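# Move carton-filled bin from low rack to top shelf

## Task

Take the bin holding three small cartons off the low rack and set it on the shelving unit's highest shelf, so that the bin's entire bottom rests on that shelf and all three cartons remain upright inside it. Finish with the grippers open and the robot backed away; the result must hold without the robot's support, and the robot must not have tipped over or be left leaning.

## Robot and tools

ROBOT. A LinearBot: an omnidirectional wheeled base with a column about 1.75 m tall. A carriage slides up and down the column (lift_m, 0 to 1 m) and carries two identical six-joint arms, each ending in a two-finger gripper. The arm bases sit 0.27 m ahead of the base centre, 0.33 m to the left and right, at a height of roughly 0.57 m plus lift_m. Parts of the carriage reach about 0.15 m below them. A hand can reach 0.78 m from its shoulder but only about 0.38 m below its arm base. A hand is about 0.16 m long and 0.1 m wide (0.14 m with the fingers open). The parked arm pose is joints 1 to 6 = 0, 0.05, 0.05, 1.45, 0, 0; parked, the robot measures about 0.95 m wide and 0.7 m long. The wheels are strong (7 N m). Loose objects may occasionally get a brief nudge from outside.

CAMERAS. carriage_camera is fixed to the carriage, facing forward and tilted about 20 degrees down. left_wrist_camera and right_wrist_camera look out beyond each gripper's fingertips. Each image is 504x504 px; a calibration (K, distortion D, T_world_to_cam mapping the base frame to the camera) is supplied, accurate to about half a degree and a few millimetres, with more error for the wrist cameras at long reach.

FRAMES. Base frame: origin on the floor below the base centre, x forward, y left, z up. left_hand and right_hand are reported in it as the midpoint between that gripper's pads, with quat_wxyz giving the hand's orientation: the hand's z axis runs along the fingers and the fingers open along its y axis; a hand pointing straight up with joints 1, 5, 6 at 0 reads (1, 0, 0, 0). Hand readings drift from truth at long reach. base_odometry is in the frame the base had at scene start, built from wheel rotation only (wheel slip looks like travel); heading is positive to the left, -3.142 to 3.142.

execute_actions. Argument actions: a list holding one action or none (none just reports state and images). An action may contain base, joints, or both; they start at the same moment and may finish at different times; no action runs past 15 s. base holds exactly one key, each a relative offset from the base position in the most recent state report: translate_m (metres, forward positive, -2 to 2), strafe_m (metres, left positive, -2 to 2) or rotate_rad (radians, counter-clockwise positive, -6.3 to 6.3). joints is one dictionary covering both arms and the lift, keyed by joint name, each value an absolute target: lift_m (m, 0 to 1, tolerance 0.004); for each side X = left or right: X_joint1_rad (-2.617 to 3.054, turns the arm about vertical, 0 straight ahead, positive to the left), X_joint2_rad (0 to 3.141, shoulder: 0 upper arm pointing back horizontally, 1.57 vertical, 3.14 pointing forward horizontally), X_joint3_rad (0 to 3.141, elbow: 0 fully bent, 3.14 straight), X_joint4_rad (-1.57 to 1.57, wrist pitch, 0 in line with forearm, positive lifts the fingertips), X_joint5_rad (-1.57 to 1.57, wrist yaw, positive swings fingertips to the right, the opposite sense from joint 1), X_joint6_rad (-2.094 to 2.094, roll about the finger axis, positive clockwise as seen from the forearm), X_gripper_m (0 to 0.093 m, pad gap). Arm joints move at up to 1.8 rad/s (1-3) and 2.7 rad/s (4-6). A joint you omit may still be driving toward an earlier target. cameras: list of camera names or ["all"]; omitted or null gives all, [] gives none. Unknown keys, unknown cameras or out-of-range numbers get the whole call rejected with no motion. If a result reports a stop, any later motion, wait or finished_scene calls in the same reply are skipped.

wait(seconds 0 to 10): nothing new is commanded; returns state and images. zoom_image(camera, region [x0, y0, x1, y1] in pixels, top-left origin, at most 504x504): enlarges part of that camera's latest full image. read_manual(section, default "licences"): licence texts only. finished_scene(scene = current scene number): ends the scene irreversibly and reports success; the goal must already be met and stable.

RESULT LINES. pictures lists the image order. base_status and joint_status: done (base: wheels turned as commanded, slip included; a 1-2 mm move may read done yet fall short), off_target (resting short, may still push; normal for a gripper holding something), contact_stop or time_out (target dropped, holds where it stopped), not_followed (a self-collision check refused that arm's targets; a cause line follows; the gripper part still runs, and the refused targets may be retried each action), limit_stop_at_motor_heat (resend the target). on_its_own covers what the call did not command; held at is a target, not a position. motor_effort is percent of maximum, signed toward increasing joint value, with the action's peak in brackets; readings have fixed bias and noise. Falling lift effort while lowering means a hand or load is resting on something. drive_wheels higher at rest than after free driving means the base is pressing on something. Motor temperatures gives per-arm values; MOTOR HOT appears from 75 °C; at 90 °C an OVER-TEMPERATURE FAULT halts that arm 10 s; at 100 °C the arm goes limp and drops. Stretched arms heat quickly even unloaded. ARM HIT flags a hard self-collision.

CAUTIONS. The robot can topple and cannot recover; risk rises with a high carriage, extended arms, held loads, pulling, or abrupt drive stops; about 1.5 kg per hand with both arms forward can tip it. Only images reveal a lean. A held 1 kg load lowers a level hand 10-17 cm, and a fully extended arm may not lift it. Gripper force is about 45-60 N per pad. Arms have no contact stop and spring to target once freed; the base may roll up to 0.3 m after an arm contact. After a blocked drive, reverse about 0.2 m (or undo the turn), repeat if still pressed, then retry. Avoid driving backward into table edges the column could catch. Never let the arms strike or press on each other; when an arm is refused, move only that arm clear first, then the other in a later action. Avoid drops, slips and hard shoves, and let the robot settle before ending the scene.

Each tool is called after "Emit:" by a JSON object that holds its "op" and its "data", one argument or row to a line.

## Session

Emit:
{"op": "execute_actions", "data": {
  "actions": []
}}

Scene clock: 0.00 s.
Motor temperatures (°C, as the motors report them): left_arm=[24 30 28 27 25 26] | right_arm=[25 34 27 26 26 28]
base_odometry: x=+0.000 y=+0.000 heading=+0.000 (m, m, rad; odometry frame)
base_status: not commanded
joint_positions: lift_m=+0.301 left_joint1_rad=-0.018 left_joint2_rad=+0.067 left_joint3_rad=+0.047 left_joint4_rad=+1.394 left_joint5_rad=-0.012 left_joint6_rad=-0.006 left_gripper_m=+0.094 right_joint1_rad=+0.023 right_joint2_rad=+0.072 right_joint3_rad=+0.035 right_joint4_rad=+1.481 right_joint5_rad=+0.001 right_joint6_rad=+0.040 right_gripper_m=+0.094
joint_status: not commanded
motor_effort: lift_m=+32 drive_wheels=+2 (%)
left_hand: x=+0.3349 y=+0.3166 z=+1.3226 quat_wxyz=(+0.995, -0.006, +0.098, -0.011) (m; base frame)
right_hand: x=+0.3191 y=-0.3147 z=+1.3224 quat_wxyz=(+0.997, +0.001, +0.063, +0.032) (m; base frame)
pictures: carriage_camera, left_wrist_camera, right_wrist_camera
camera_calibration (this result's frames):
carriage_camera: T_world_to_cam=[[0.0051756, -0.99866, -0.0514839, 0.0776426], [-0.351896, 0.0463727, -0.93489, 1.29732], [0.936025, 0.0229556, -0.351185, 0.280115], [0, 0, 0, 1]] pos_world=[0.193925, 0.0109485, 1.31522]
left_wrist_camera: T_world_to_cam=[[-0.0766668, -0.996857, 0.0199499, 0.303152], [0.702841, -0.0682249, -0.708068, 0.737402], [0.707203, -0.0402637, 0.705863, -1.0341], [0, 0, 0, 1]] pos_world=[0.236282, 0.310872, 1.24601]
right_wrist_camera: T_world_to_cam=[[0.185345, -0.982665, -0.00409493, -0.351475], [0.741598, 0.142608, -0.655512, 0.684436], [0.644733, 0.118459, 0.755174, -1.03875], [0, 0, 0, 1]] pos_world=[0.227286, -0.319939, 1.23166]
Images, in order (width x height): carriage_camera 504x504, left_wrist_camera 504x504, right_wrist_camera 504x504.

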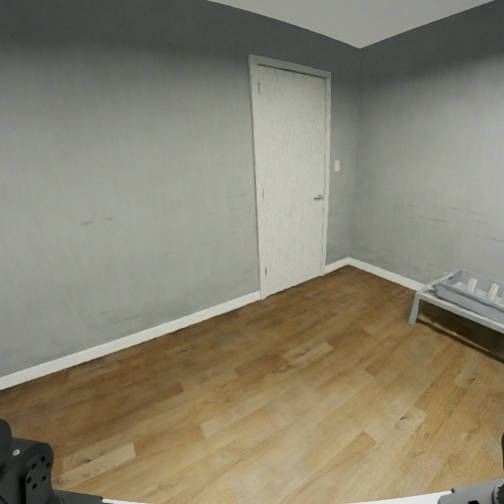

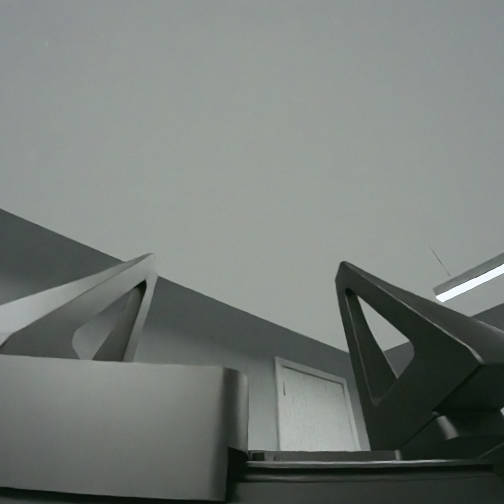

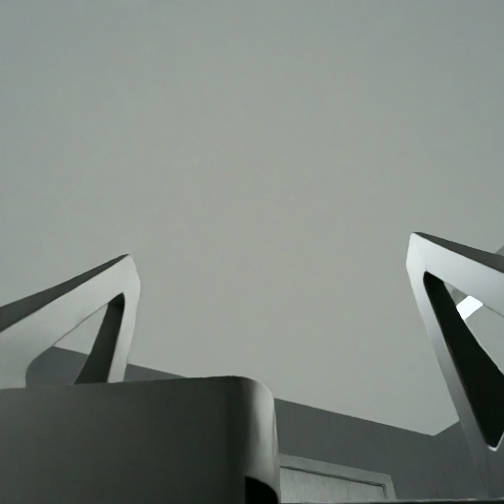

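Emit:
{"op": "execute_actions", "data": {
  "actions": [
    {"base":{"rotate_rad":-0.7},"joints":{"lift_m":0.2}}
  ],
  "cameras": ["carriage_camera"]
}}

Emit:
{"op": "execute_actions", "data": {
  "actions": [
    {"base":{"translate_m":1.1}}
  ],
  "cameras": ["carriage_camera"]
}}

Scene clock: 3.77 s.
Motor temperatures (°C, as the motors report them): left_arm=[24 29 28 27 25 26] | right_arm=[25 34 27 26 26 28]
base_odometry: x=+0.000 y=+0.000 heading=-0.700 (m, m, rad; odometry frame)
base_status: done
joint_positions: lift_m=+0.200 left_joint1_rad=-0.018 left_joint2_rad=+0.067 left_joint3_rad=+0.047 left_joint4_rad=+1.394 left_joint5_rad=-0.012 left_joint6_rad=-0.006 left_gripper_m=+0.094 right_joint1_rad=+0.023 right_joint2_rad=+0.072 right_joint3_rad=+0.035 right_joint4_rad=+1.481 right_joint5_rad=+0.001 right_joint6_rad=+0.040 right_gripper_m=+0.094
joint_status: all done
motor_effort: lift_m=+29(28) drive_wheels=+6(11) (%)
left_hand: x=+0.3349 y=+0.3166 z=+1.2216 quat_wxyz=(+0.995, -0.006, +0.098, -0.011) (m; base frame)
right_hand: x=+0.3192 y=-0.3147 z=+1.2214 quat_wxyz=(+0.997, +0.001, +0.064, +0.032) (m; base frame)
pictures: carriage_camera
camera_calibration (this result's frames):
carriage_camera: T_world_to_cam=[[0.0051756, -0.99866, -0.0514839, 0.0724428], [-0.351896, 0.0463727, -0.93489, 1.20289], [0.936025, 0.0229556, -0.351185, 0.244645], [0, 0, 0, 1]] pos_world=[0.193925, 0.0109485, 1.21422]
Images, in order (width x height): carriage_camera 504x504.

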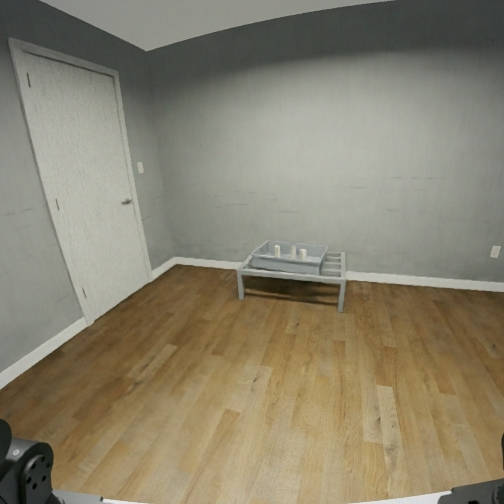

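Scene clock: 8.33 s.
Motor temperatures (°C, as the motors report them): left_arm=[24 29 28 27 25 26] | right_arm=[25 34 28 26 26 28]
base_odometry: x=+0.841 y=-0.710 heading=-0.700 (m, m, rad; odometry frame)
base_status: done
joint_positions: lift_m=+0.200 left_joint1_rad=-0.018 left_joint2_rad=+0.067 left_joint3_rad=+0.047 left_joint4_rad=+1.394 left_joint5_rad=-0.012 left_joint6_rad=-0.006 left_gripper_m=+0.094 right_joint1_rad=+0.023 right_joint2_rad=+0.072 right_joint3_rad=+0.035 right_joint4_rad=+1.480 right_joint5_rad=+0.001 right_joint6_rad=+0.040 right_gripper_m=+0.094
joint_status: not commanded
motor_effort: lift_m=+29(29) drive_wheels=-5(18) (%)
left_hand: x=+0.3350 y=+0.3166 z=+1.2216 quat_wxyz=(+0.995, -0.006, +0.098, -0.011) (m; base frame)
right_hand: x=+0.3193 y=-0.3147 z=+1.2214 quat_wxyz=(+0.997, +0.001, +0.064, +0.032) (m; base frame)
pictures: carriage_camera
camera_calibration (this result's frames):
carriage_camera: T_world_to_cam=[[0.0051756, -0.99866, -0.0514839, 0.0724428], [-0.351896, 0.0463727, -0.93489, 1.20289], [0.936025, 0.0229556, -0.351185, 0.244645], [0, 0, 0, 1]] pos_world=[0.193925, 0.0109485, 1.21422]
Images, in order (width x height): carriage_camera 504x504.

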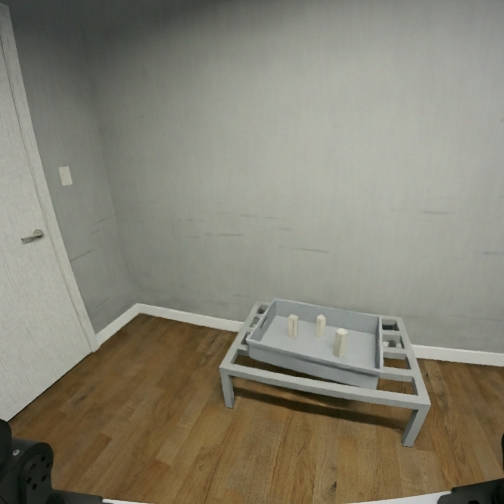

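Emit:
{"op": "execute_actions", "data": {
  "actions": [
    {"base":{"rotate_rad":-0.4}}
  ],
  "cameras": []
}}

Emit:
{"op": "execute_actions", "data": {
  "actions": [
    {"base":{"strafe_m":0.2},"joints":{"lift_m":0.13,"left_joint1_rad":-0.06,"right_joint1_rad":0.07,"left_joint2_rad":2.645,"right_joint2_rad":2.645,"left_joint3_rad":1.3,"right_joint3_rad":1.3,"left_joint4_rad":-0.22,"right_joint4_rad":-0.22,"left_joint5_rad":0.01,"right_joint5_rad":-0.01,"left_joint6_rad":-0.065,"right_joint6_rad":0.03}}
  ],
  "cameras": ["carriage_camera"]
}}

Emit:
{"op": "execute_actions", "data": {
  "actions": [
    {"base":{"translate_m":0.51}}
  ]
}}

Scene clock: 13.93 s.
Motor temperatures (°C, as the motors report them): left_arm=[24 29 29 27 25 26] | right_arm=[25 34 28 26 26 28]
base_odometry: x=+0.841 y=-0.710 heading=-1.100 (m, m, rad; odometry frame)
base_status: done
joint_positions: lift_m=+0.200 left_joint1_rad=-0.018 left_joint2_rad=+0.067 left_joint3_rad=+0.047 left_joint4_rad=+1.394 left_joint5_rad=-0.012 left_joint6_rad=-0.006 left_gripper_m=+0.094 right_joint1_rad=+0.023 right_joint2_rad=+0.072 right_joint3_rad=+0.035 right_joint4_rad=+1.479 right_joint5_rad=+0.001 right_joint6_rad=+0.040 right_gripper_m=+0.094
joint_status: not commanded
motor_effort: lift_m=+29(29) drive_wheels=+9(10) (%)
left_hand: x=+0.3349 y=+0.3166 z=+1.2216 quat_wxyz=(+0.995, -0.006, +0.098, -0.011) (m; base frame)
right_hand: x=+0.3196 y=-0.3147 z=+1.2214 quat_wxyz=(+0.997, +0.001, +0.064, +0.032) (m; base frame)
pictures: none
No camera images: the call's "cameras" was empty. Leave "cameras" out to get every camera's image.

Scene clock: 16.23 s.
Motor temperatures (°C, as the motors report them): left_arm=[24 30 29 27 25 26] | right_arm=[25 35 29 26 26 28]
base_odometry: x=+1.019 y=-0.619 heading=-1.101 (m, m, rad; odometry frame)
base_status: done
joint_positions: lift_m=+0.130 left_joint1_rad=-0.053 left_joint2_rad=+2.646 left_joint3_rad=+1.300 left_joint4_rad=-0.220 left_joint5_rad=+0.008 left_joint6_rad=-0.060 left_gripper_m=+0.094 right_joint1_rad=+0.064 right_joint2_rad=+2.649 right_joint3_rad=+1.296 right_joint4_rad=-0.222 right_joint5_rad=-0.004 right_joint6_rad=+0.035 right_gripper_m=+0.094
joint_status: all done
motor_effort: lift_m=+30(29) drive_wheels=-4(13) (%)
left_hand: x=+0.6500 y=+0.2948 z=+0.4918 quat_wxyz=(+0.002, -0.004, +1.000, -0.004) (m; base frame)
right_hand: x=+0.6467 y=-0.2913 z=+0.4905 quat_wxyz=(-0.002, -0.015, +1.000, +0.002) (m; base frame)
pictures: carriage_camera
camera_calibration (this result's frames):
carriage_camera: T_world_to_cam=[[0.0051756, -0.99866, -0.0514839, 0.0688352], [-0.351896, 0.0463727, -0.93489, 1.13738], [0.936025, 0.0229556, -0.351185, 0.220037], [0, 0, 0, 1]] pos_world=[0.193925, 0.0109485, 1.14414]
Images, in order (width x height): carriage_camera 504x504.

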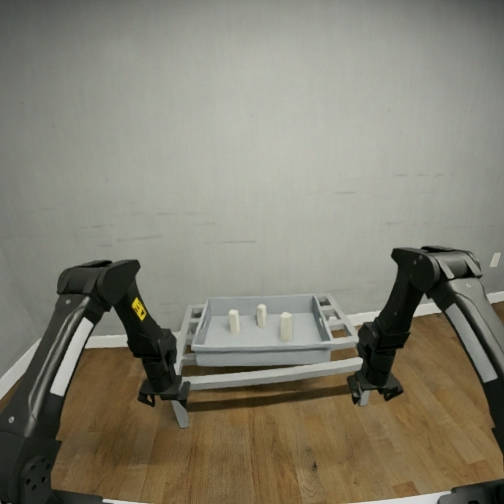

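Scene clock: 19.37 s.
Motor temperatures (°C, as the motors report them): left_arm=[24 31 29 27 25 26] | right_arm=[25 36 29 26 26 28]
base_odometry: x=+1.251 y=-1.074 heading=-1.100 (m, m, rad; odometry frame)
base_status: done
joint_positions: lift_m=+0.130 left_joint1_rad=-0.054 left_joint2_rad=+2.646 left_joint3_rad=+1.300 left_joint4_rad=-0.220 left_joint5_rad=+0.008 left_joint6_rad=-0.060 left_gripper_m=+0.094 right_joint1_rad=+0.065 right_joint2_rad=+2.649 right_joint3_rad=+1.296 right_joint4_rad=-0.221 right_joint5_rad=-0.004 right_joint6_rad=+0.035 right_gripper_m=+0.094
joint_status: not commanded
motor_effort: lift_m=+29(30) drive_wheels=-7(15) (%)
left_hand: x=+0.6502 y=+0.2944 z=+0.4918 quat_wxyz=(+0.002, -0.003, +1.000, -0.004) (m; base frame)
right_hand: x=+0.6469 y=-0.2912 z=+0.4905 quat_wxyz=(-0.002, -0.015, +1.000, +0.002) (m; base frame)
pictures: carriage_camera, left_wrist_camera, right_wrist_camera
camera_calibration (this result's frames):
carriage_camera: T_world_to_cam=[[0.0051756, -0.99866, -0.0514839, 0.0688352], [-0.351896, 0.0463727, -0.93489, 1.13738], [0.936025, 0.0229556, -0.351185, 0.220037], [0, 0, 0, 1]] pos_world=[0.193925, 0.0109485, 1.14414]
left_wrist_camera: T_world_to_cam=[[0.0626227, -0.997957, 0.0126504, 0.235104], [-0.830952, -0.0451139, 0.554511, 0.295543], [-0.552808, -0.0452369, -0.83208, 0.905598], [0, 0, 0, 1]] pos_world=[0.731481, 0.288923, 0.586674]
right_wrist_camera: T_world_to_cam=[[-0.0922561, -0.995507, -0.0213196, -0.208189], [-0.826703, 0.064643, 0.558913, 0.288855], [-0.555023, 0.0691881, -0.828952, 0.914171], [0, 0, 0, 1]] pos_world=[0.726977, -0.289176, 0.591921]
Images, in order (width x height): carriage_camera 504x504, left_wrist_camera 504x504, right_wrist_camera 504x504.

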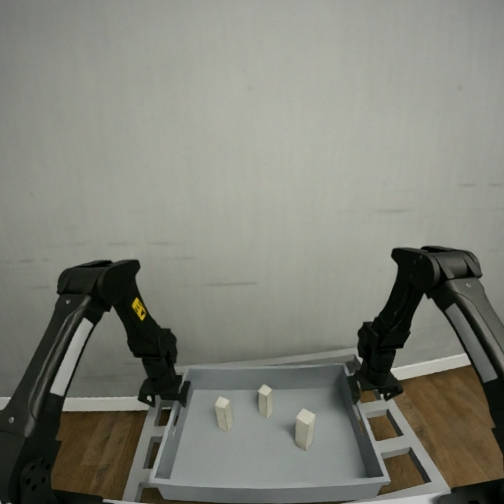

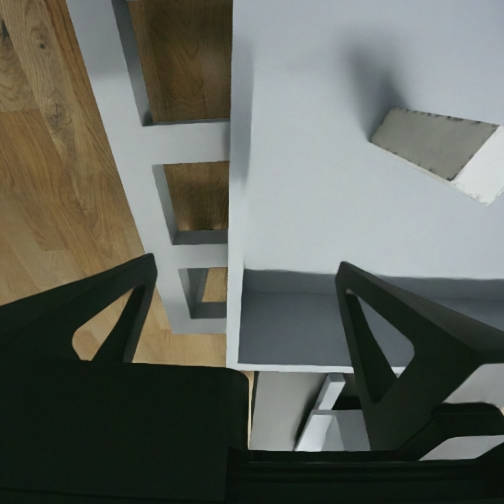

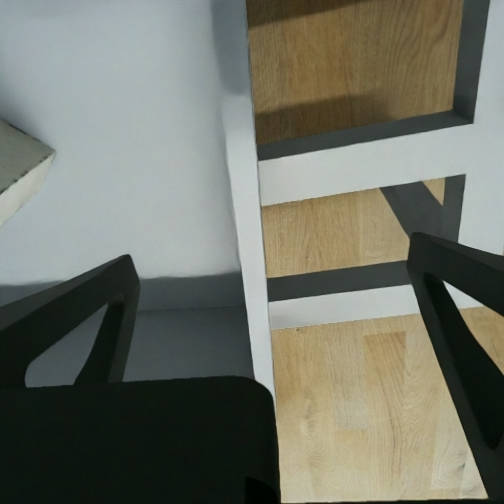

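Emit:
{"op": "execute_actions", "data": {
  "actions": [
    {"base":{"strafe_m":0.008},"joints":{"lift_m":0.005,"left_gripper_m":0.07,"right_gripper_m":0.07}}
  ]
}}

Emit:
{"op": "zoom_image", "data": {
  "camera": "carriage_camera",
  "region": [100,310,430,504]
}}

Scene clock: 21.77 s.
Motor temperatures (°C, as the motors report them): left_arm=[24 32 29 27 25 26] | right_arm=[25 38 29 26 26 28]
base_odometry: x=+1.258 y=-1.070 heading=-1.101 (m, m, rad; odometry frame)
base_status: done
joint_positions: lift_m=+0.005 left_joint1_rad=-0.054 left_joint2_rad=+2.645 left_joint3_rad=+1.300 left_joint4_rad=-0.219 left_joint5_rad=+0.008 left_joint6_rad=-0.060 left_gripper_m=+0.070 right_joint1_rad=+0.066 right_joint2_rad=+2.648 right_joint3_rad=+1.296 right_joint4_rad=-0.220 right_joint5_rad=-0.004 right_joint6_rad=+0.035 right_gripper_m=+0.070
joint_status: all done
motor_effort: lift_m=+29(29) drive_wheels=+6(9) (%)
left_hand: x=+0.6508 y=+0.2941 z=+0.3673 quat_wxyz=(+0.003, -0.003, +1.000, -0.004) (m; base frame)
right_hand: x=+0.6474 y=-0.2904 z=+0.3658 quat_wxyz=(-0.001, -0.016, +1.000, +0.002) (m; base frame)
pictures: carriage_camera, left_wrist_camera, right_wrist_camera
camera_calibration (this result's frames):
carriage_camera: T_world_to_cam=[[0.0051756, -0.99866, -0.0514839, 0.0624036], [-0.351896, 0.0463727, -0.93489, 1.02059], [0.936025, 0.0229556, -0.351185, 0.176165], [0, 0, 0, 1]] pos_world=[0.193925, 0.0109485, 1.01922]
left_wrist_camera: T_world_to_cam=[[0.061837, -0.998003, 0.0128716, 0.236777], [-0.832041, -0.0444225, 0.552932, 0.366136], [-0.551257, -0.0449014, -0.833127, 0.801558], [0, 0, 0, 1]] pos_world=[0.731862, 0.28856, 0.462303]
right_wrist_camera: T_world_to_cam=[[-0.0903162, -0.995678, -0.0216178, -0.211273], [-0.827887, 0.0629953, 0.557346, 0.359756], [-0.553576, 0.0682345, -0.829999, 0.810226], [0, 0, 0, 1]] pos_world=[0.727278, -0.288308, 0.467411]
Images, in order (width x height): carriage_camera 504x504, left_wrist_camera 504x504, right_wrist_camera 504x504.

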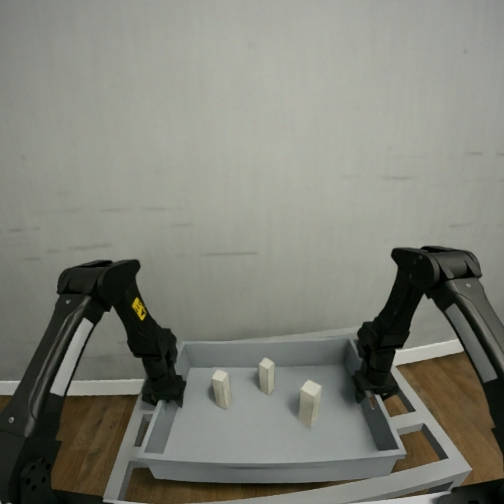

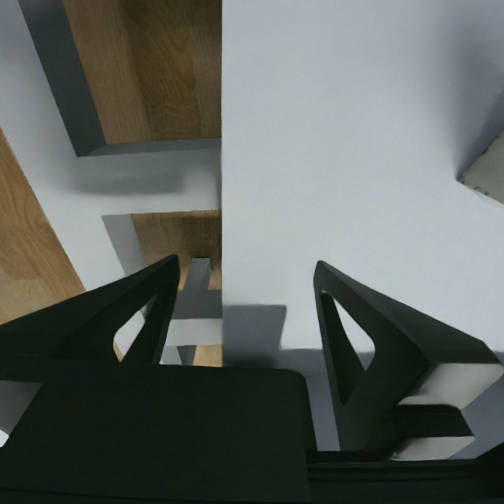

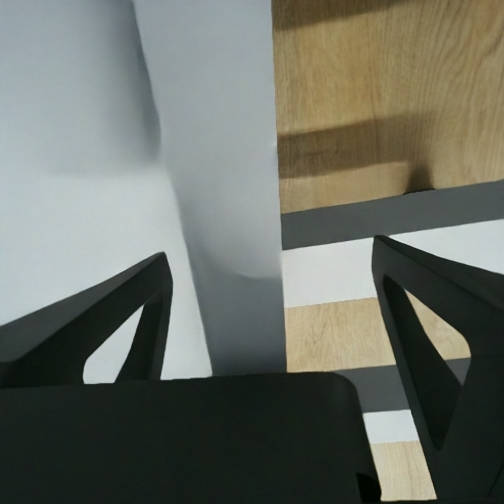

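Region (100, 310, 430, 504) of carriage_camera's 504x504 image, scaled by 1.527, with more detail than that image has; it fills the top 296 rows of this view, and the rest is white.

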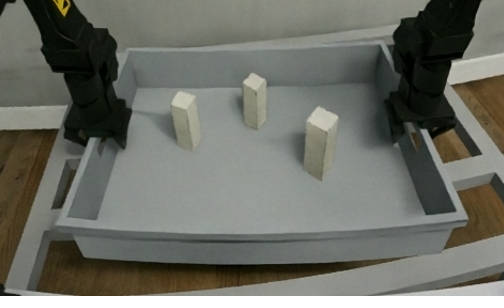

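Emit:
{"op": "execute_actions", "data": {
  "actions": [
    {"base":{"translate_m":0.02},"joints":{"right_joint1_rad":0.085,"left_joint1_rad":-0.065}}
  ],
  "cameras": []
}}

Emit:
{"op": "execute_actions", "data": {
  "actions": [
    {"joints":{"left_gripper_m":0,"right_gripper_m":0}}
  ],
  "cameras": ["carriage_camera"]
}}

Emit:
{"op": "execute_actions", "data": {
  "actions": [
    {"joints":{"lift_m":0.08}}
  ],
  "cameras": ["carriage_camera"]
}}

Scene clock: 24.83 s.
Motor temperatures (°C, as the motors report them): left_arm=[24 33 29 27 25 26] | right_arm=[25 39 29 26 26 28]
base_odometry: x=+1.267 y=-1.088 heading=-1.100 (m, m, rad; odometry frame)
base_status: done
joint_positions: lift_m=+0.005 left_joint1_rad=-0.059 left_joint2_rad=+2.645 left_joint3_rad=+1.300 left_joint4_rad=-0.219 left_joint5_rad=+0.008 left_joint6_rad=-0.060 left_gripper_m=+0.070 right_joint1_rad=+0.078 right_joint2_rad=+2.648 right_joint3_rad=+1.296 right_joint4_rad=-0.220 right_joint5_rad=-0.004 right_joint6_rad=+0.035 right_gripper_m=+0.070
joint_status: all done
motor_effort: lift_m=+28(28) drive_wheels=+4(10) (%)
left_hand: x=+0.6507 y=+0.2926 z=+0.3673 quat_wxyz=(+0.003, -0.001, +1.000, -0.004) (m; base frame)
right_hand: x=+0.6470 y=-0.2863 z=+0.3658 quat_wxyz=(-0.001, -0.021, +1.000, +0.002) (m; base frame)
pictures: none
No camera images: the call's "cameras" was empty. Leave "cameras" out to get every camera's image.

Scene clock: 25.50 s.
Motor temperatures (°C, as the motors report them): left_arm=[24 33 29 27 25 26] | right_arm=[25 40 29 26 26 28]
base_odometry: x=+1.267 y=-1.088 heading=-1.100 (m, m, rad; odometry frame)
base_status: not commanded
joint_positions: lift_m=+0.005 left_joint1_rad=-0.049 left_joint2_rad=+2.645 left_joint3_rad=+1.300 left_joint4_rad=-0.218 left_joint5_rad=+0.037 left_joint6_rad=-0.042 left_gripper_m=+0.007 right_joint1_rad=+0.065 right_joint2_rad=+2.648 right_joint3_rad=+1.296 right_joint4_rad=-0.221 right_joint5_rad=-0.033 right_joint6_rad=+0.048 right_gripper_m=+0.007
joint_status: left_gripper_m off_target (ended at +0.007, target +0.000); right_gripper_m off_target (ended at +0.007, target +0.000)
motor_effort: lift_m=+28(28) drive_wheels=-4(4) (%)
left_hand: x=+0.6507 y=+0.2911 z=+0.3674 quat_wxyz=(+0.003, +0.004, +1.000, -0.019) (m; base frame)
right_hand: x=+0.6469 y=-0.2860 z=+0.3659 quat_wxyz=(-0.002, -0.009, +1.000, +0.016) (m; base frame)
pictures: carriage_camera
camera_calibration (this result's frames):
carriage_camera: T_world_to_cam=[[0.0051756, -0.99866, -0.0514839, 0.0624036], [-0.351896, 0.0463727, -0.93489, 1.02059], [0.936025, 0.0229556, -0.351185, 0.176165], [0, 0, 0, 1]] pos_world=[0.193925, 0.0109485, 1.01922]
Images, in order (width x height): carriage_camera 504x504.

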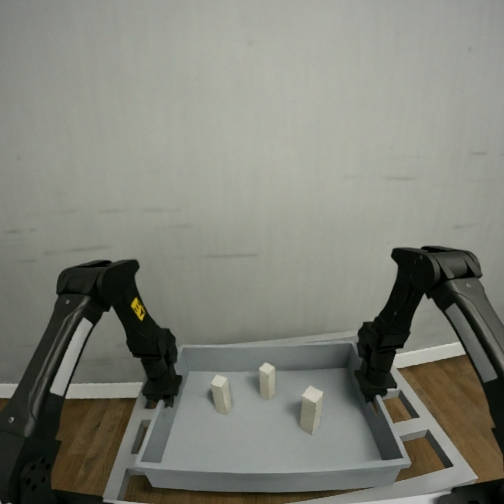

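Scene clock: 26.33 s.
Motor temperatures (°C, as the motors report them): left_arm=[24 33 29 27 25 26] | right_arm=[25 40 29 26 26 28]
base_odometry: x=+1.267 y=-1.088 heading=-1.100 (m, m, rad; odometry frame)
base_status: not commanded
joint_positions: lift_m=+0.080 left_joint1_rad=-0.049 left_joint2_rad=+2.664 left_joint3_rad=+1.298 left_joint4_rad=-0.213 left_joint5_rad=+0.037 left_joint6_rad=-0.042 left_gripper_m=+0.007 right_joint1_rad=+0.065 right_joint2_rad=+2.669 right_joint3_rad=+1.296 right_joint4_rad=-0.216 right_joint5_rad=-0.035 right_joint6_rad=+0.048 right_gripper_m=+0.007
joint_status: all done
motor_effort: lift_m=+37(46) drive_wheels=+5(6) (%)
left_hand: x=+0.6444 y=+0.2913 z=+0.4351 quat_wxyz=(-0.005, +0.003, +1.000, -0.018) (m; base frame)
right_hand: x=+0.6406 y=-0.2861 z=+0.4332 quat_wxyz=(-0.010, -0.009, +1.000, +0.017) (m; base frame)
pictures: carriage_camera
camera_calibration (this result's frames):
carriage_camera: T_world_to_cam=[[0.0051756, -0.99866, -0.0514839, 0.0662351], [-0.351896, 0.0463727, -0.93489, 1.09017], [0.936025, 0.0229556, -0.351185, 0.202301], [0, 0, 0, 1]] pos_world=[0.193925, 0.0109485, 1.09364]
Images, in order (width x height): carriage_camera 504x504.

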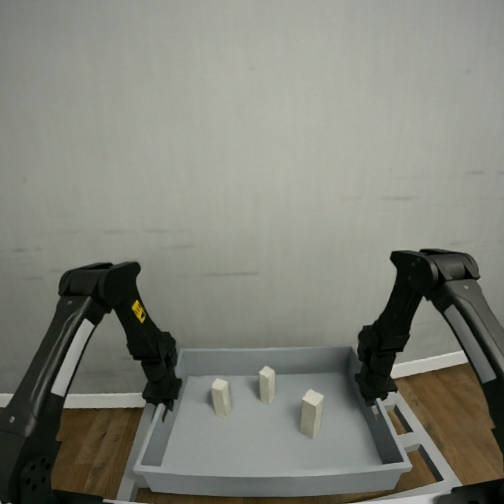

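Emit:
{"op": "execute_actions", "data": {
  "actions": [
    {"base":{"translate_m":-0.4},"joints":{"lift_m":0.2}}
  ],
  "cameras": []
}}

Emit:
{"op": "execute_actions", "data": {
  "actions": [
    {"base":{"rotate_rad":-3.06}}
  ],
  "cameras": ["carriage_camera"]
}}

Scene clock: 30.37 s.
Motor temperatures (°C, as the motors report them): left_arm=[24 35 29 27 25 26] | right_arm=[25 43 29 26 26 28]
base_odometry: x=+1.085 y=-0.731 heading=-1.100 (m, m, rad; odometry frame)
base_status: done
joint_positions: lift_m=+0.200 left_joint1_rad=-0.049 left_joint2_rad=+2.664 left_joint3_rad=+1.298 left_joint4_rad=-0.215 left_joint5_rad=+0.038 left_joint6_rad=-0.042 left_gripper_m=+0.007 right_joint1_rad=+0.065 right_joint2_rad=+2.669 right_joint3_rad=+1.296 right_joint4_rad=-0.218 right_joint5_rad=-0.034 right_joint6_rad=+0.048 right_gripper_m=+0.007
joint_status: all done
motor_effort: lift_m=+37(44) drive_wheels=-2(15) (%)
left_hand: x=+0.6440 y=+0.2913 z=+0.5551 quat_wxyz=(-0.006, +0.003, +1.000, -0.019) (m; base frame)
right_hand: x=+0.6401 y=-0.2862 z=+0.5531 quat_wxyz=(-0.011, -0.009, +1.000, +0.016) (m; base frame)
pictures: none
No camera images: the call's "cameras" was empty. Leave "cameras" out to get every camera's image.

Scene clock: 34.60 s.
Motor temperatures (°C, as the motors report them): left_arm=[24 36 29 27 25 26] | right_arm=[25 46 29 26 26 28]
base_odometry: x=+1.085 y=-0.731 heading=+2.123 (m, m, rad; odometry frame)
base_status: done
joint_positions: lift_m=+0.200 left_joint1_rad=-0.051 left_joint2_rad=+2.664 left_joint3_rad=+1.298 left_joint4_rad=-0.204 left_joint5_rad=+0.038 left_joint6_rad=-0.044 left_gripper_m=+0.007 right_joint1_rad=+0.063 right_joint2_rad=+2.669 right_joint3_rad=+1.296 right_joint4_rad=-0.207 right_joint5_rad=-0.034 right_joint6_rad=+0.045 right_gripper_m=+0.007
joint_status: not commanded
motor_effort: lift_m=+36(36) drive_wheels=+6(23) (%)
left_hand: x=+0.6467 y=+0.2904 z=+0.5551 quat_wxyz=(+0.000, +0.003, +1.000, -0.019) (m; base frame)
right_hand: x=+0.6428 y=-0.2870 z=+0.5530 quat_wxyz=(-0.006, -0.009, +1.000, +0.017) (m; base frame)
pictures: carriage_camera
camera_calibration (this result's frames):
carriage_camera: T_world_to_cam=[[0.0051756, -0.99866, -0.0514839, 0.0724145], [-0.351896, 0.0463727, -0.93489, 1.20238], [0.936025, 0.0229556, -0.351185, 0.244452], [0, 0, 0, 1]] pos_world=[0.193925, 0.0109485, 1.21367]
Images, in order (width x height): carriage_camera 504x504.

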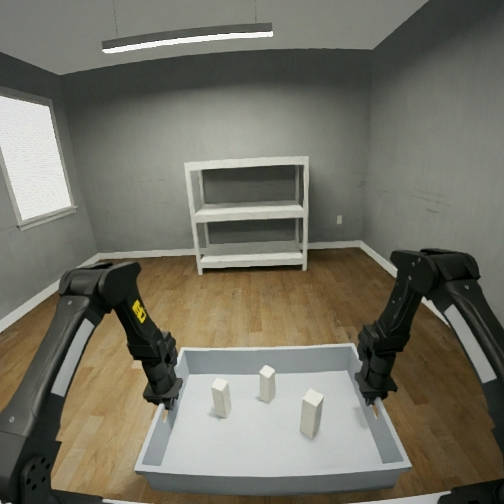

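Emit:
{"op": "execute_actions", "data": {
  "actions": [
    {"base":{"translate_m":1.6},"joints":{"lift_m":0.8}}
  ],
  "cameras": ["carriage_camera"]
}}

Emit:
{"op": "execute_actions", "data": {
  "actions": [
    {"joints":{"lift_m":1,"left_joint2_rad":2.6,"right_joint2_rad":2.6,"left_joint4_rad":-0.25,"right_joint4_rad":-0.25}}
  ],
  "cameras": ["carriage_camera"]
}}

Scene clock: 42.30 s.
Motor temperatures (°C, as the motors report them): left_arm=[24 39 29 27 25 26] | right_arm=[25 50 29 26 26 28]
base_odometry: x=+0.247 y=+0.632 heading=+2.123 (m, m, rad; odometry frame)
base_status: done
joint_positions: lift_m=+0.800 left_joint1_rad=-0.051 left_joint2_rad=+2.665 left_joint3_rad=+1.298 left_joint4_rad=-0.211 left_joint5_rad=+0.038 left_joint6_rad=-0.044 left_gripper_m=+0.007 right_joint1_rad=+0.063 right_joint2_rad=+2.671 right_joint3_rad=+1.296 right_joint4_rad=-0.214 right_joint5_rad=-0.035 right_joint6_rad=+0.045 right_gripper_m=+0.007
joint_status: all done
motor_effort: lift_m=+37(45) drive_wheels=-4(27) (%)
left_hand: x=+0.6445 y=+0.2906 z=+1.1547 quat_wxyz=(-0.005, +0.003, +1.000, -0.019) (m; base frame)
right_hand: x=+0.6407 y=-0.2868 z=+1.1526 quat_wxyz=(-0.010, -0.009, +1.000, +0.017) (m; base frame)
pictures: carriage_camera
camera_calibration (this result's frames):
carriage_camera: T_world_to_cam=[[0.0051756, -0.99866, -0.0514839, 0.103303], [-0.351896, 0.0463727, -0.93489, 1.76327], [0.936025, 0.0229556, -0.351185, 0.455148], [0, 0, 0, 1]] pos_world=[0.193925, 0.0109485, 1.81362]
Images, in order (width x height): carriage_camera 504x504.

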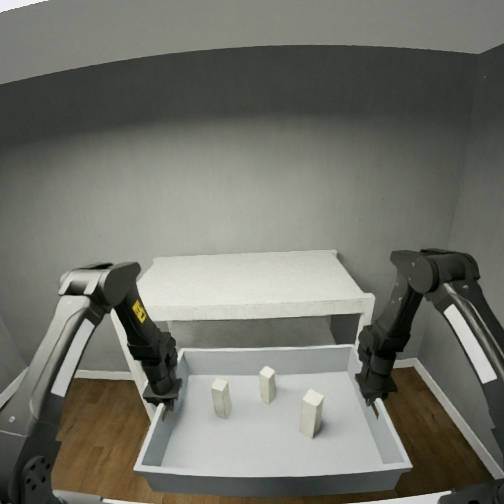

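Scene clock: 43.73 s.
Motor temperatures (°C, as the motors report them): left_arm=[24 39 29 27 25 26] | right_arm=[25 51 29 26 26 28]
base_odometry: x=+0.247 y=+0.632 heading=+2.123 (m, m, rad; odometry frame)
base_status: not commanded
joint_positions: lift_m=+1.000 left_joint1_rad=-0.051 left_joint2_rad=+2.620 left_joint3_rad=+1.298 left_joint4_rad=-0.245 left_joint5_rad=+0.037 left_joint6_rad=-0.043 left_gripper_m=+0.007 right_joint1_rad=+0.063 right_joint2_rad=+2.626 right_joint3_rad=+1.296 right_joint4_rad=-0.247 right_joint5_rad=-0.035 right_joint6_rad=+0.045 right_gripper_m=+0.007
joint_status: all done
motor_effort: lift_m=+37(46) drive_wheels=-4(9) (%)
left_hand: x=+0.6519 y=+0.2905 z=+1.3703 quat_wxyz=(+0.001, +0.004, +1.000, -0.018) (m; base frame)
right_hand: x=+0.6481 y=-0.2865 z=+1.3680 quat_wxyz=(-0.004, -0.009, +1.000, +0.017) (m; base frame)
pictures: carriage_camera
camera_calibration (this result's frames):
carriage_camera: T_world_to_cam=[[0.0051756, -0.99866, -0.0514839, 0.1136], [-0.351896, 0.0463727, -0.93489, 1.95026], [0.936025, 0.0229556, -0.351185, 0.525389], [0, 0, 0, 1]] pos_world=[0.193925, 0.0109485, 2.01364]
Images, in order (width x height): carriage_camera 504x504.

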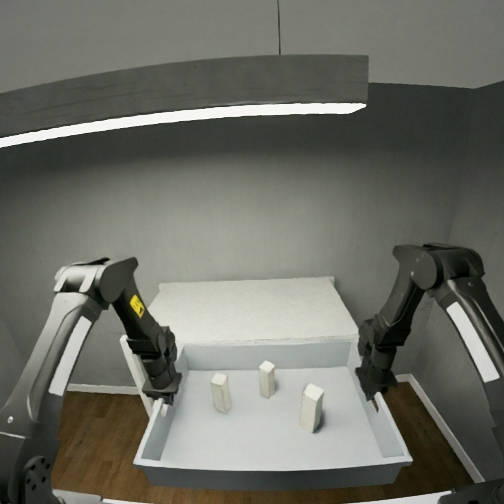

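Emit:
{"op": "execute_actions", "data": {
  "actions": [
    {"base":{"translate_m":0.72},"joints":{"lift_m":0.975}}
  ],
  "cameras": ["carriage_camera"]
}}

Emit:
{"op": "execute_actions", "data": {
  "actions": [
    {"joints":{"lift_m":0.925}}
  ],
  "cameras": ["carriage_camera"]
}}

Scene clock: 49.90 s.
Motor temperatures (°C, as the motors report them): left_arm=[24 41 29 27 25 26] | right_arm=[25 55 29 26 26 28]
base_odometry: x=-0.129 y=+1.245 heading=+2.122 (m, m, rad; odometry frame)
base_status: done
joint_positions: lift_m=+0.975 left_joint1_rad=-0.051 left_joint2_rad=+2.634 left_joint3_rad=+1.298 left_joint4_rad=-0.239 left_joint5_rad=+0.038 left_joint6_rad=-0.043 left_gripper_m=+0.007 right_joint1_rad=+0.063 right_joint2_rad=+2.639 right_joint3_rad=+1.296 right_joint4_rad=-0.241 right_joint5_rad=-0.035 right_joint6_rad=+0.045 right_gripper_m=+0.007
joint_status: all done
motor_effort: lift_m=+32(33) drive_wheels=-3(21) (%)
left_hand: x=+0.6487 y=+0.2905 z=+1.3409 quat_wxyz=(-0.003, +0.004, +1.000, -0.019) (m; base frame)
right_hand: x=+0.6450 y=-0.2866 z=+1.3387 quat_wxyz=(-0.008, -0.009, +1.000, +0.017) (m; base frame)
pictures: carriage_camera
camera_calibration (this result's frames):
carriage_camera: T_world_to_cam=[[0.0051756, -0.99866, -0.0514839, 0.112329], [-0.351896, 0.0463727, -0.93489, 1.92718], [0.936025, 0.0229556, -0.351185, 0.516719], [0, 0, 0, 1]] pos_world=[0.193925, 0.0109485, 1.98895]
Images, in order (width x height): carriage_camera 504x504.

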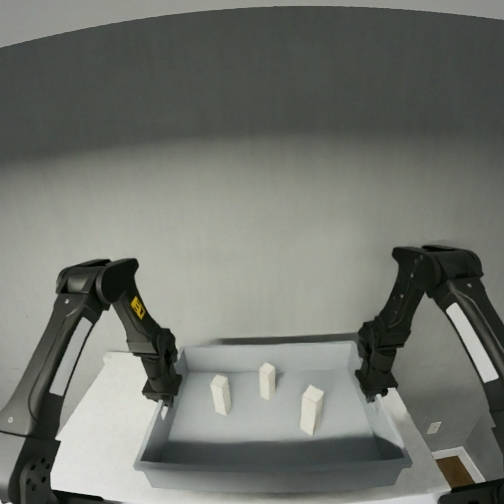

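Scene clock: 50.67 s.
Motor temperatures (°C, as the motors report them): left_arm=[24 41 29 27 25 26] | right_arm=[25 55 29 26 26 28]
base_odometry: x=-0.129 y=+1.245 heading=+2.122 (m, m, rad; odometry frame)
base_status: not commanded
joint_positions: lift_m=+0.925 left_joint1_rad=-0.051 left_joint2_rad=+2.634 left_joint3_rad=+1.298 left_joint4_rad=-0.243 left_joint5_rad=+0.037 left_joint6_rad=-0.043 left_gripper_m=+0.007 right_joint1_rad=+0.063 right_joint2_rad=+2.640 right_joint3_rad=+1.296 right_joint4_rad=-0.246 right_joint5_rad=-0.035 right_joint6_rad=+0.045 right_gripper_m=+0.007
joint_status: all done
motor_effort: lift_m=+32(32) drive_wheels=-8(7) (%)
left_hand: x=+0.6476 y=+0.2906 z=+1.2909 quat_wxyz=(-0.005, +0.003, +1.000, -0.018) (m; base frame)
right_hand: x=+0.6437 y=-0.2867 z=+1.2886 quat_wxyz=(-0.010, -0.009, +1.000, +0.017) (m; base frame)
pictures: carriage_camera
camera_calibration (this result's frames):
carriage_camera: T_world_to_cam=[[0.0051756, -0.99866, -0.0514839, 0.109757], [-0.351896, 0.0463727, -0.93489, 1.88047], [0.936025, 0.0229556, -0.351185, 0.499174], [0, 0, 0, 1]] pos_world=[0.193925, 0.0109485, 1.93899]
Images, in order (width x height): carriage_camera 504x504.

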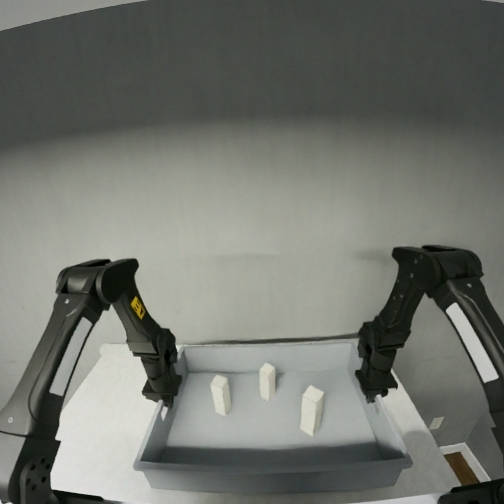

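Emit:
{"op": "execute_actions", "data": {
  "actions": [
    {"base":{"translate_m":0.04}}
  ],
  "cameras": []
}}

Emit:
{"op": "execute_actions", "data": {
  "actions": [
    {"joints":{"lift_m":0.902}}
  ],
  "cameras": []
}}

Scene clock: 53.63 s.
Motor temperatures (°C, as the motors report them): left_arm=[24 42 29 27 25 26] | right_arm=[25 57 29 26 26 28]
base_odometry: x=-0.150 y=+1.279 heading=+2.121 (m, m, rad; odometry frame)
base_status: done
joint_positions: lift_m=+0.925 left_joint1_rad=-0.051 left_joint2_rad=+2.634 left_joint3_rad=+1.298 left_joint4_rad=-0.244 left_joint5_rad=+0.037 left_joint6_rad=-0.043 left_gripper_m=+0.007 right_joint1_rad=+0.063 right_joint2_rad=+2.640 right_joint3_rad=+1.296 right_joint4_rad=-0.246 right_joint5_rad=-0.035 right_joint6_rad=+0.045 right_gripper_m=+0.007
joint_status: not commanded
motor_effort: lift_m=+32(32) drive_wheels=+7(16) (%)
left_hand: x=+0.6474 y=+0.2906 z=+1.2909 quat_wxyz=(-0.005, +0.003, +1.000, -0.018) (m; base frame)
right_hand: x=+0.6436 y=-0.2867 z=+1.2886 quat_wxyz=(-0.010, -0.009, +1.000, +0.017) (m; base frame)
pictures: none
No camera images: the call's "cameras" was empty. Leave "cameras" out to get every camera's image.

Scene clock: 54.23 s.
Motor temperatures (°C, as the motors report them): left_arm=[24 42 29 27 25 26] | right_arm=[25 57 29 26 26 28]
base_odometry: x=-0.150 y=+1.279 heading=+2.121 (m, m, rad; odometry frame)
base_status: not commanded
joint_positions: lift_m=+0.902 left_joint1_rad=-0.051 left_joint2_rad=+2.598 left_joint3_rad=+1.298 left_joint4_rad=-0.271 left_joint5_rad=+0.038 left_joint6_rad=-0.043 left_gripper_m=+0.007 right_joint1_rad=+0.063 right_joint2_rad=+2.601 right_joint3_rad=+1.296 right_joint4_rad=-0.275 right_joint5_rad=-0.033 right_joint6_rad=+0.045 right_gripper_m=+0.007
joint_status: all done
motor_effort: lift_m=+24(28) drive_wheels=+8(7) (%)
left_hand: x=+0.6526 y=+0.2903 z=+1.2806 quat_wxyz=(-0.001, +0.004, +1.000, -0.019) (m; base frame)
right_hand: x=+0.6496 y=-0.2866 z=+1.2794 quat_wxyz=(-0.005, -0.009, +1.000, +0.016) (m; base frame)
pictures: none
No camera images: the call's "cameras" was empty. Leave "cameras" out to get every camera's image.

Emit:
{"op": "execute_actions", "data": {
  "actions": [
    {"joints":{"left_gripper_m":0.05,"right_gripper_m":0.05,"left_joint4_rad":-0.27,"right_joint4_rad":-0.275}}
  ],
  "cameras": []
}}

Emit:
{"op": "execute_actions", "data": {
  "actions": [
    {"joints":{"lift_m":0.98}}
  ],
  "cameras": []
}}

Emit:
{"op": "execute_actions", "data": {
  "actions": [
    {"base":{"translate_m":-0.7}}
  ],
  "cameras": ["carriage_camera"]
}}

Scene clock: 56.97 s.
Motor temperatures (°C, as the motors report them): left_arm=[24 42 29 27 25 26] | right_arm=[25 57 29 26 26 28]
base_odometry: x=-0.150 y=+1.279 heading=+2.121 (m, m, rad; odometry frame)
base_status: not commanded
joint_positions: lift_m=+0.902 left_joint1_rad=-0.057 left_joint2_rad=+2.598 left_joint3_rad=+1.298 left_joint4_rad=-0.273 left_joint5_rad=+0.017 left_joint6_rad=-0.059 left_gripper_m=+0.050 right_joint1_rad=+0.078 right_joint2_rad=+2.601 right_joint3_rad=+1.296 right_joint4_rad=-0.279 right_joint5_rad=-0.021 right_joint6_rad=+0.041 right_gripper_m=+0.050
joint_status: all done
motor_effort: lift_m=+26(26) drive_wheels=+7(8) (%)
left_hand: x=+0.6521 y=+0.2915 z=+1.2804 quat_wxyz=(-0.002, -0.001, +1.000, -0.008) (m; base frame)
right_hand: x=+0.6483 y=-0.2834 z=+1.2793 quat_wxyz=(-0.007, -0.019, +1.000, +0.010) (m; base frame)
pictures: none
No camera images: the call's "cameras" was empty. Leave "cameras" out to get every camera's image.

Scene clock: 57.80 s.
Motor temperatures (°C, as the motors report them): left_arm=[24 42 29 27 25 26] | right_arm=[25 57 29 26 26 28]
base_odometry: x=-0.150 y=+1.279 heading=+2.121 (m, m, rad; odometry frame)
base_status: not commanded
joint_positions: lift_m=+0.980 left_joint1_rad=-0.057 left_joint2_rad=+2.597 left_joint3_rad=+1.298 left_joint4_rad=-0.271 left_joint5_rad=+0.016 left_joint6_rad=-0.059 left_gripper_m=+0.050 right_joint1_rad=+0.078 right_joint2_rad=+2.600 right_joint3_rad=+1.296 right_joint4_rad=-0.277 right_joint5_rad=-0.020 right_joint6_rad=+0.041 right_gripper_m=+0.050
joint_status: all done
motor_effort: lift_m=+34(43) drive_wheels=+7(6) (%)
left_hand: x=+0.6531 y=+0.2916 z=+1.3584 quat_wxyz=(+0.000, -0.001, +1.000, -0.008) (m; base frame)
right_hand: x=+0.6491 y=-0.2834 z=+1.3570 quat_wxyz=(-0.006, -0.019, +1.000, +0.010) (m; base frame)
pictures: none
No camera images: the call's "cameras" was empty. Leave "cameras" out to get every camera's image.

Scene clock: 61.43 s.
Motor temperatures (°C, as the motors report them): left_arm=[24 42 29 27 25 26] | right_arm=[25 58 29 26 26 28]
base_odometry: x=+0.216 y=+0.683 heading=+2.121 (m, m, rad; odometry frame)
base_status: done
joint_positions: lift_m=+0.980 left_joint1_rad=-0.059 left_joint2_rad=+2.597 left_joint3_rad=+1.298 left_joint4_rad=-0.268 left_joint5_rad=+0.013 left_joint6_rad=-0.059 left_gripper_m=+0.050 right_joint1_rad=+0.079 right_joint2_rad=+2.600 right_joint3_rad=+1.296 right_joint4_rad=-0.275 right_joint5_rad=-0.017 right_joint6_rad=+0.040 right_gripper_m=+0.050
joint_status: not commanded
motor_effort: lift_m=+34(34) drive_wheels=-3(25) (%)
left_hand: x=+0.6539 y=+0.2915 z=+1.3584 quat_wxyz=(+0.002, +0.000, +1.000, -0.007) (m; base frame)
right_hand: x=+0.6495 y=-0.2835 z=+1.3570 quat_wxyz=(-0.005, -0.019, +1.000, +0.008) (m; base frame)
pictures: carriage_camera
camera_calibration (this result's frames):
carriage_camera: T_world_to_cam=[[0.0051756, -0.99866, -0.0514839, 0.11258], [-0.351896, 0.0463727, -0.93489, 1.93175], [0.936025, 0.0229556, -0.351185, 0.518434], [0, 0, 0, 1]] pos_world=[0.193925, 0.0109485, 1.99383]
Images, in order (width x height): carriage_camera 504x504.

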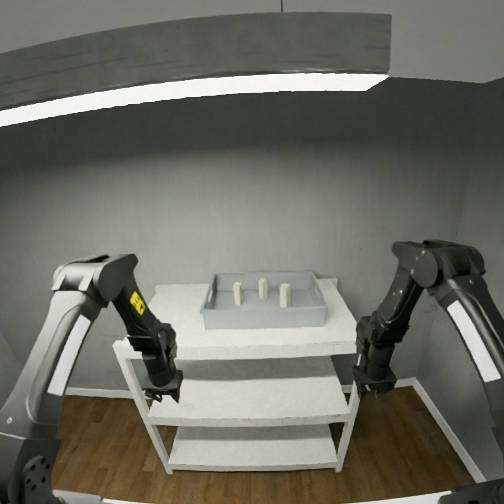

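Emit:
{"op": "finished_scene", "data": {
  "scene": 2
}}

The scene is finished: the task was done.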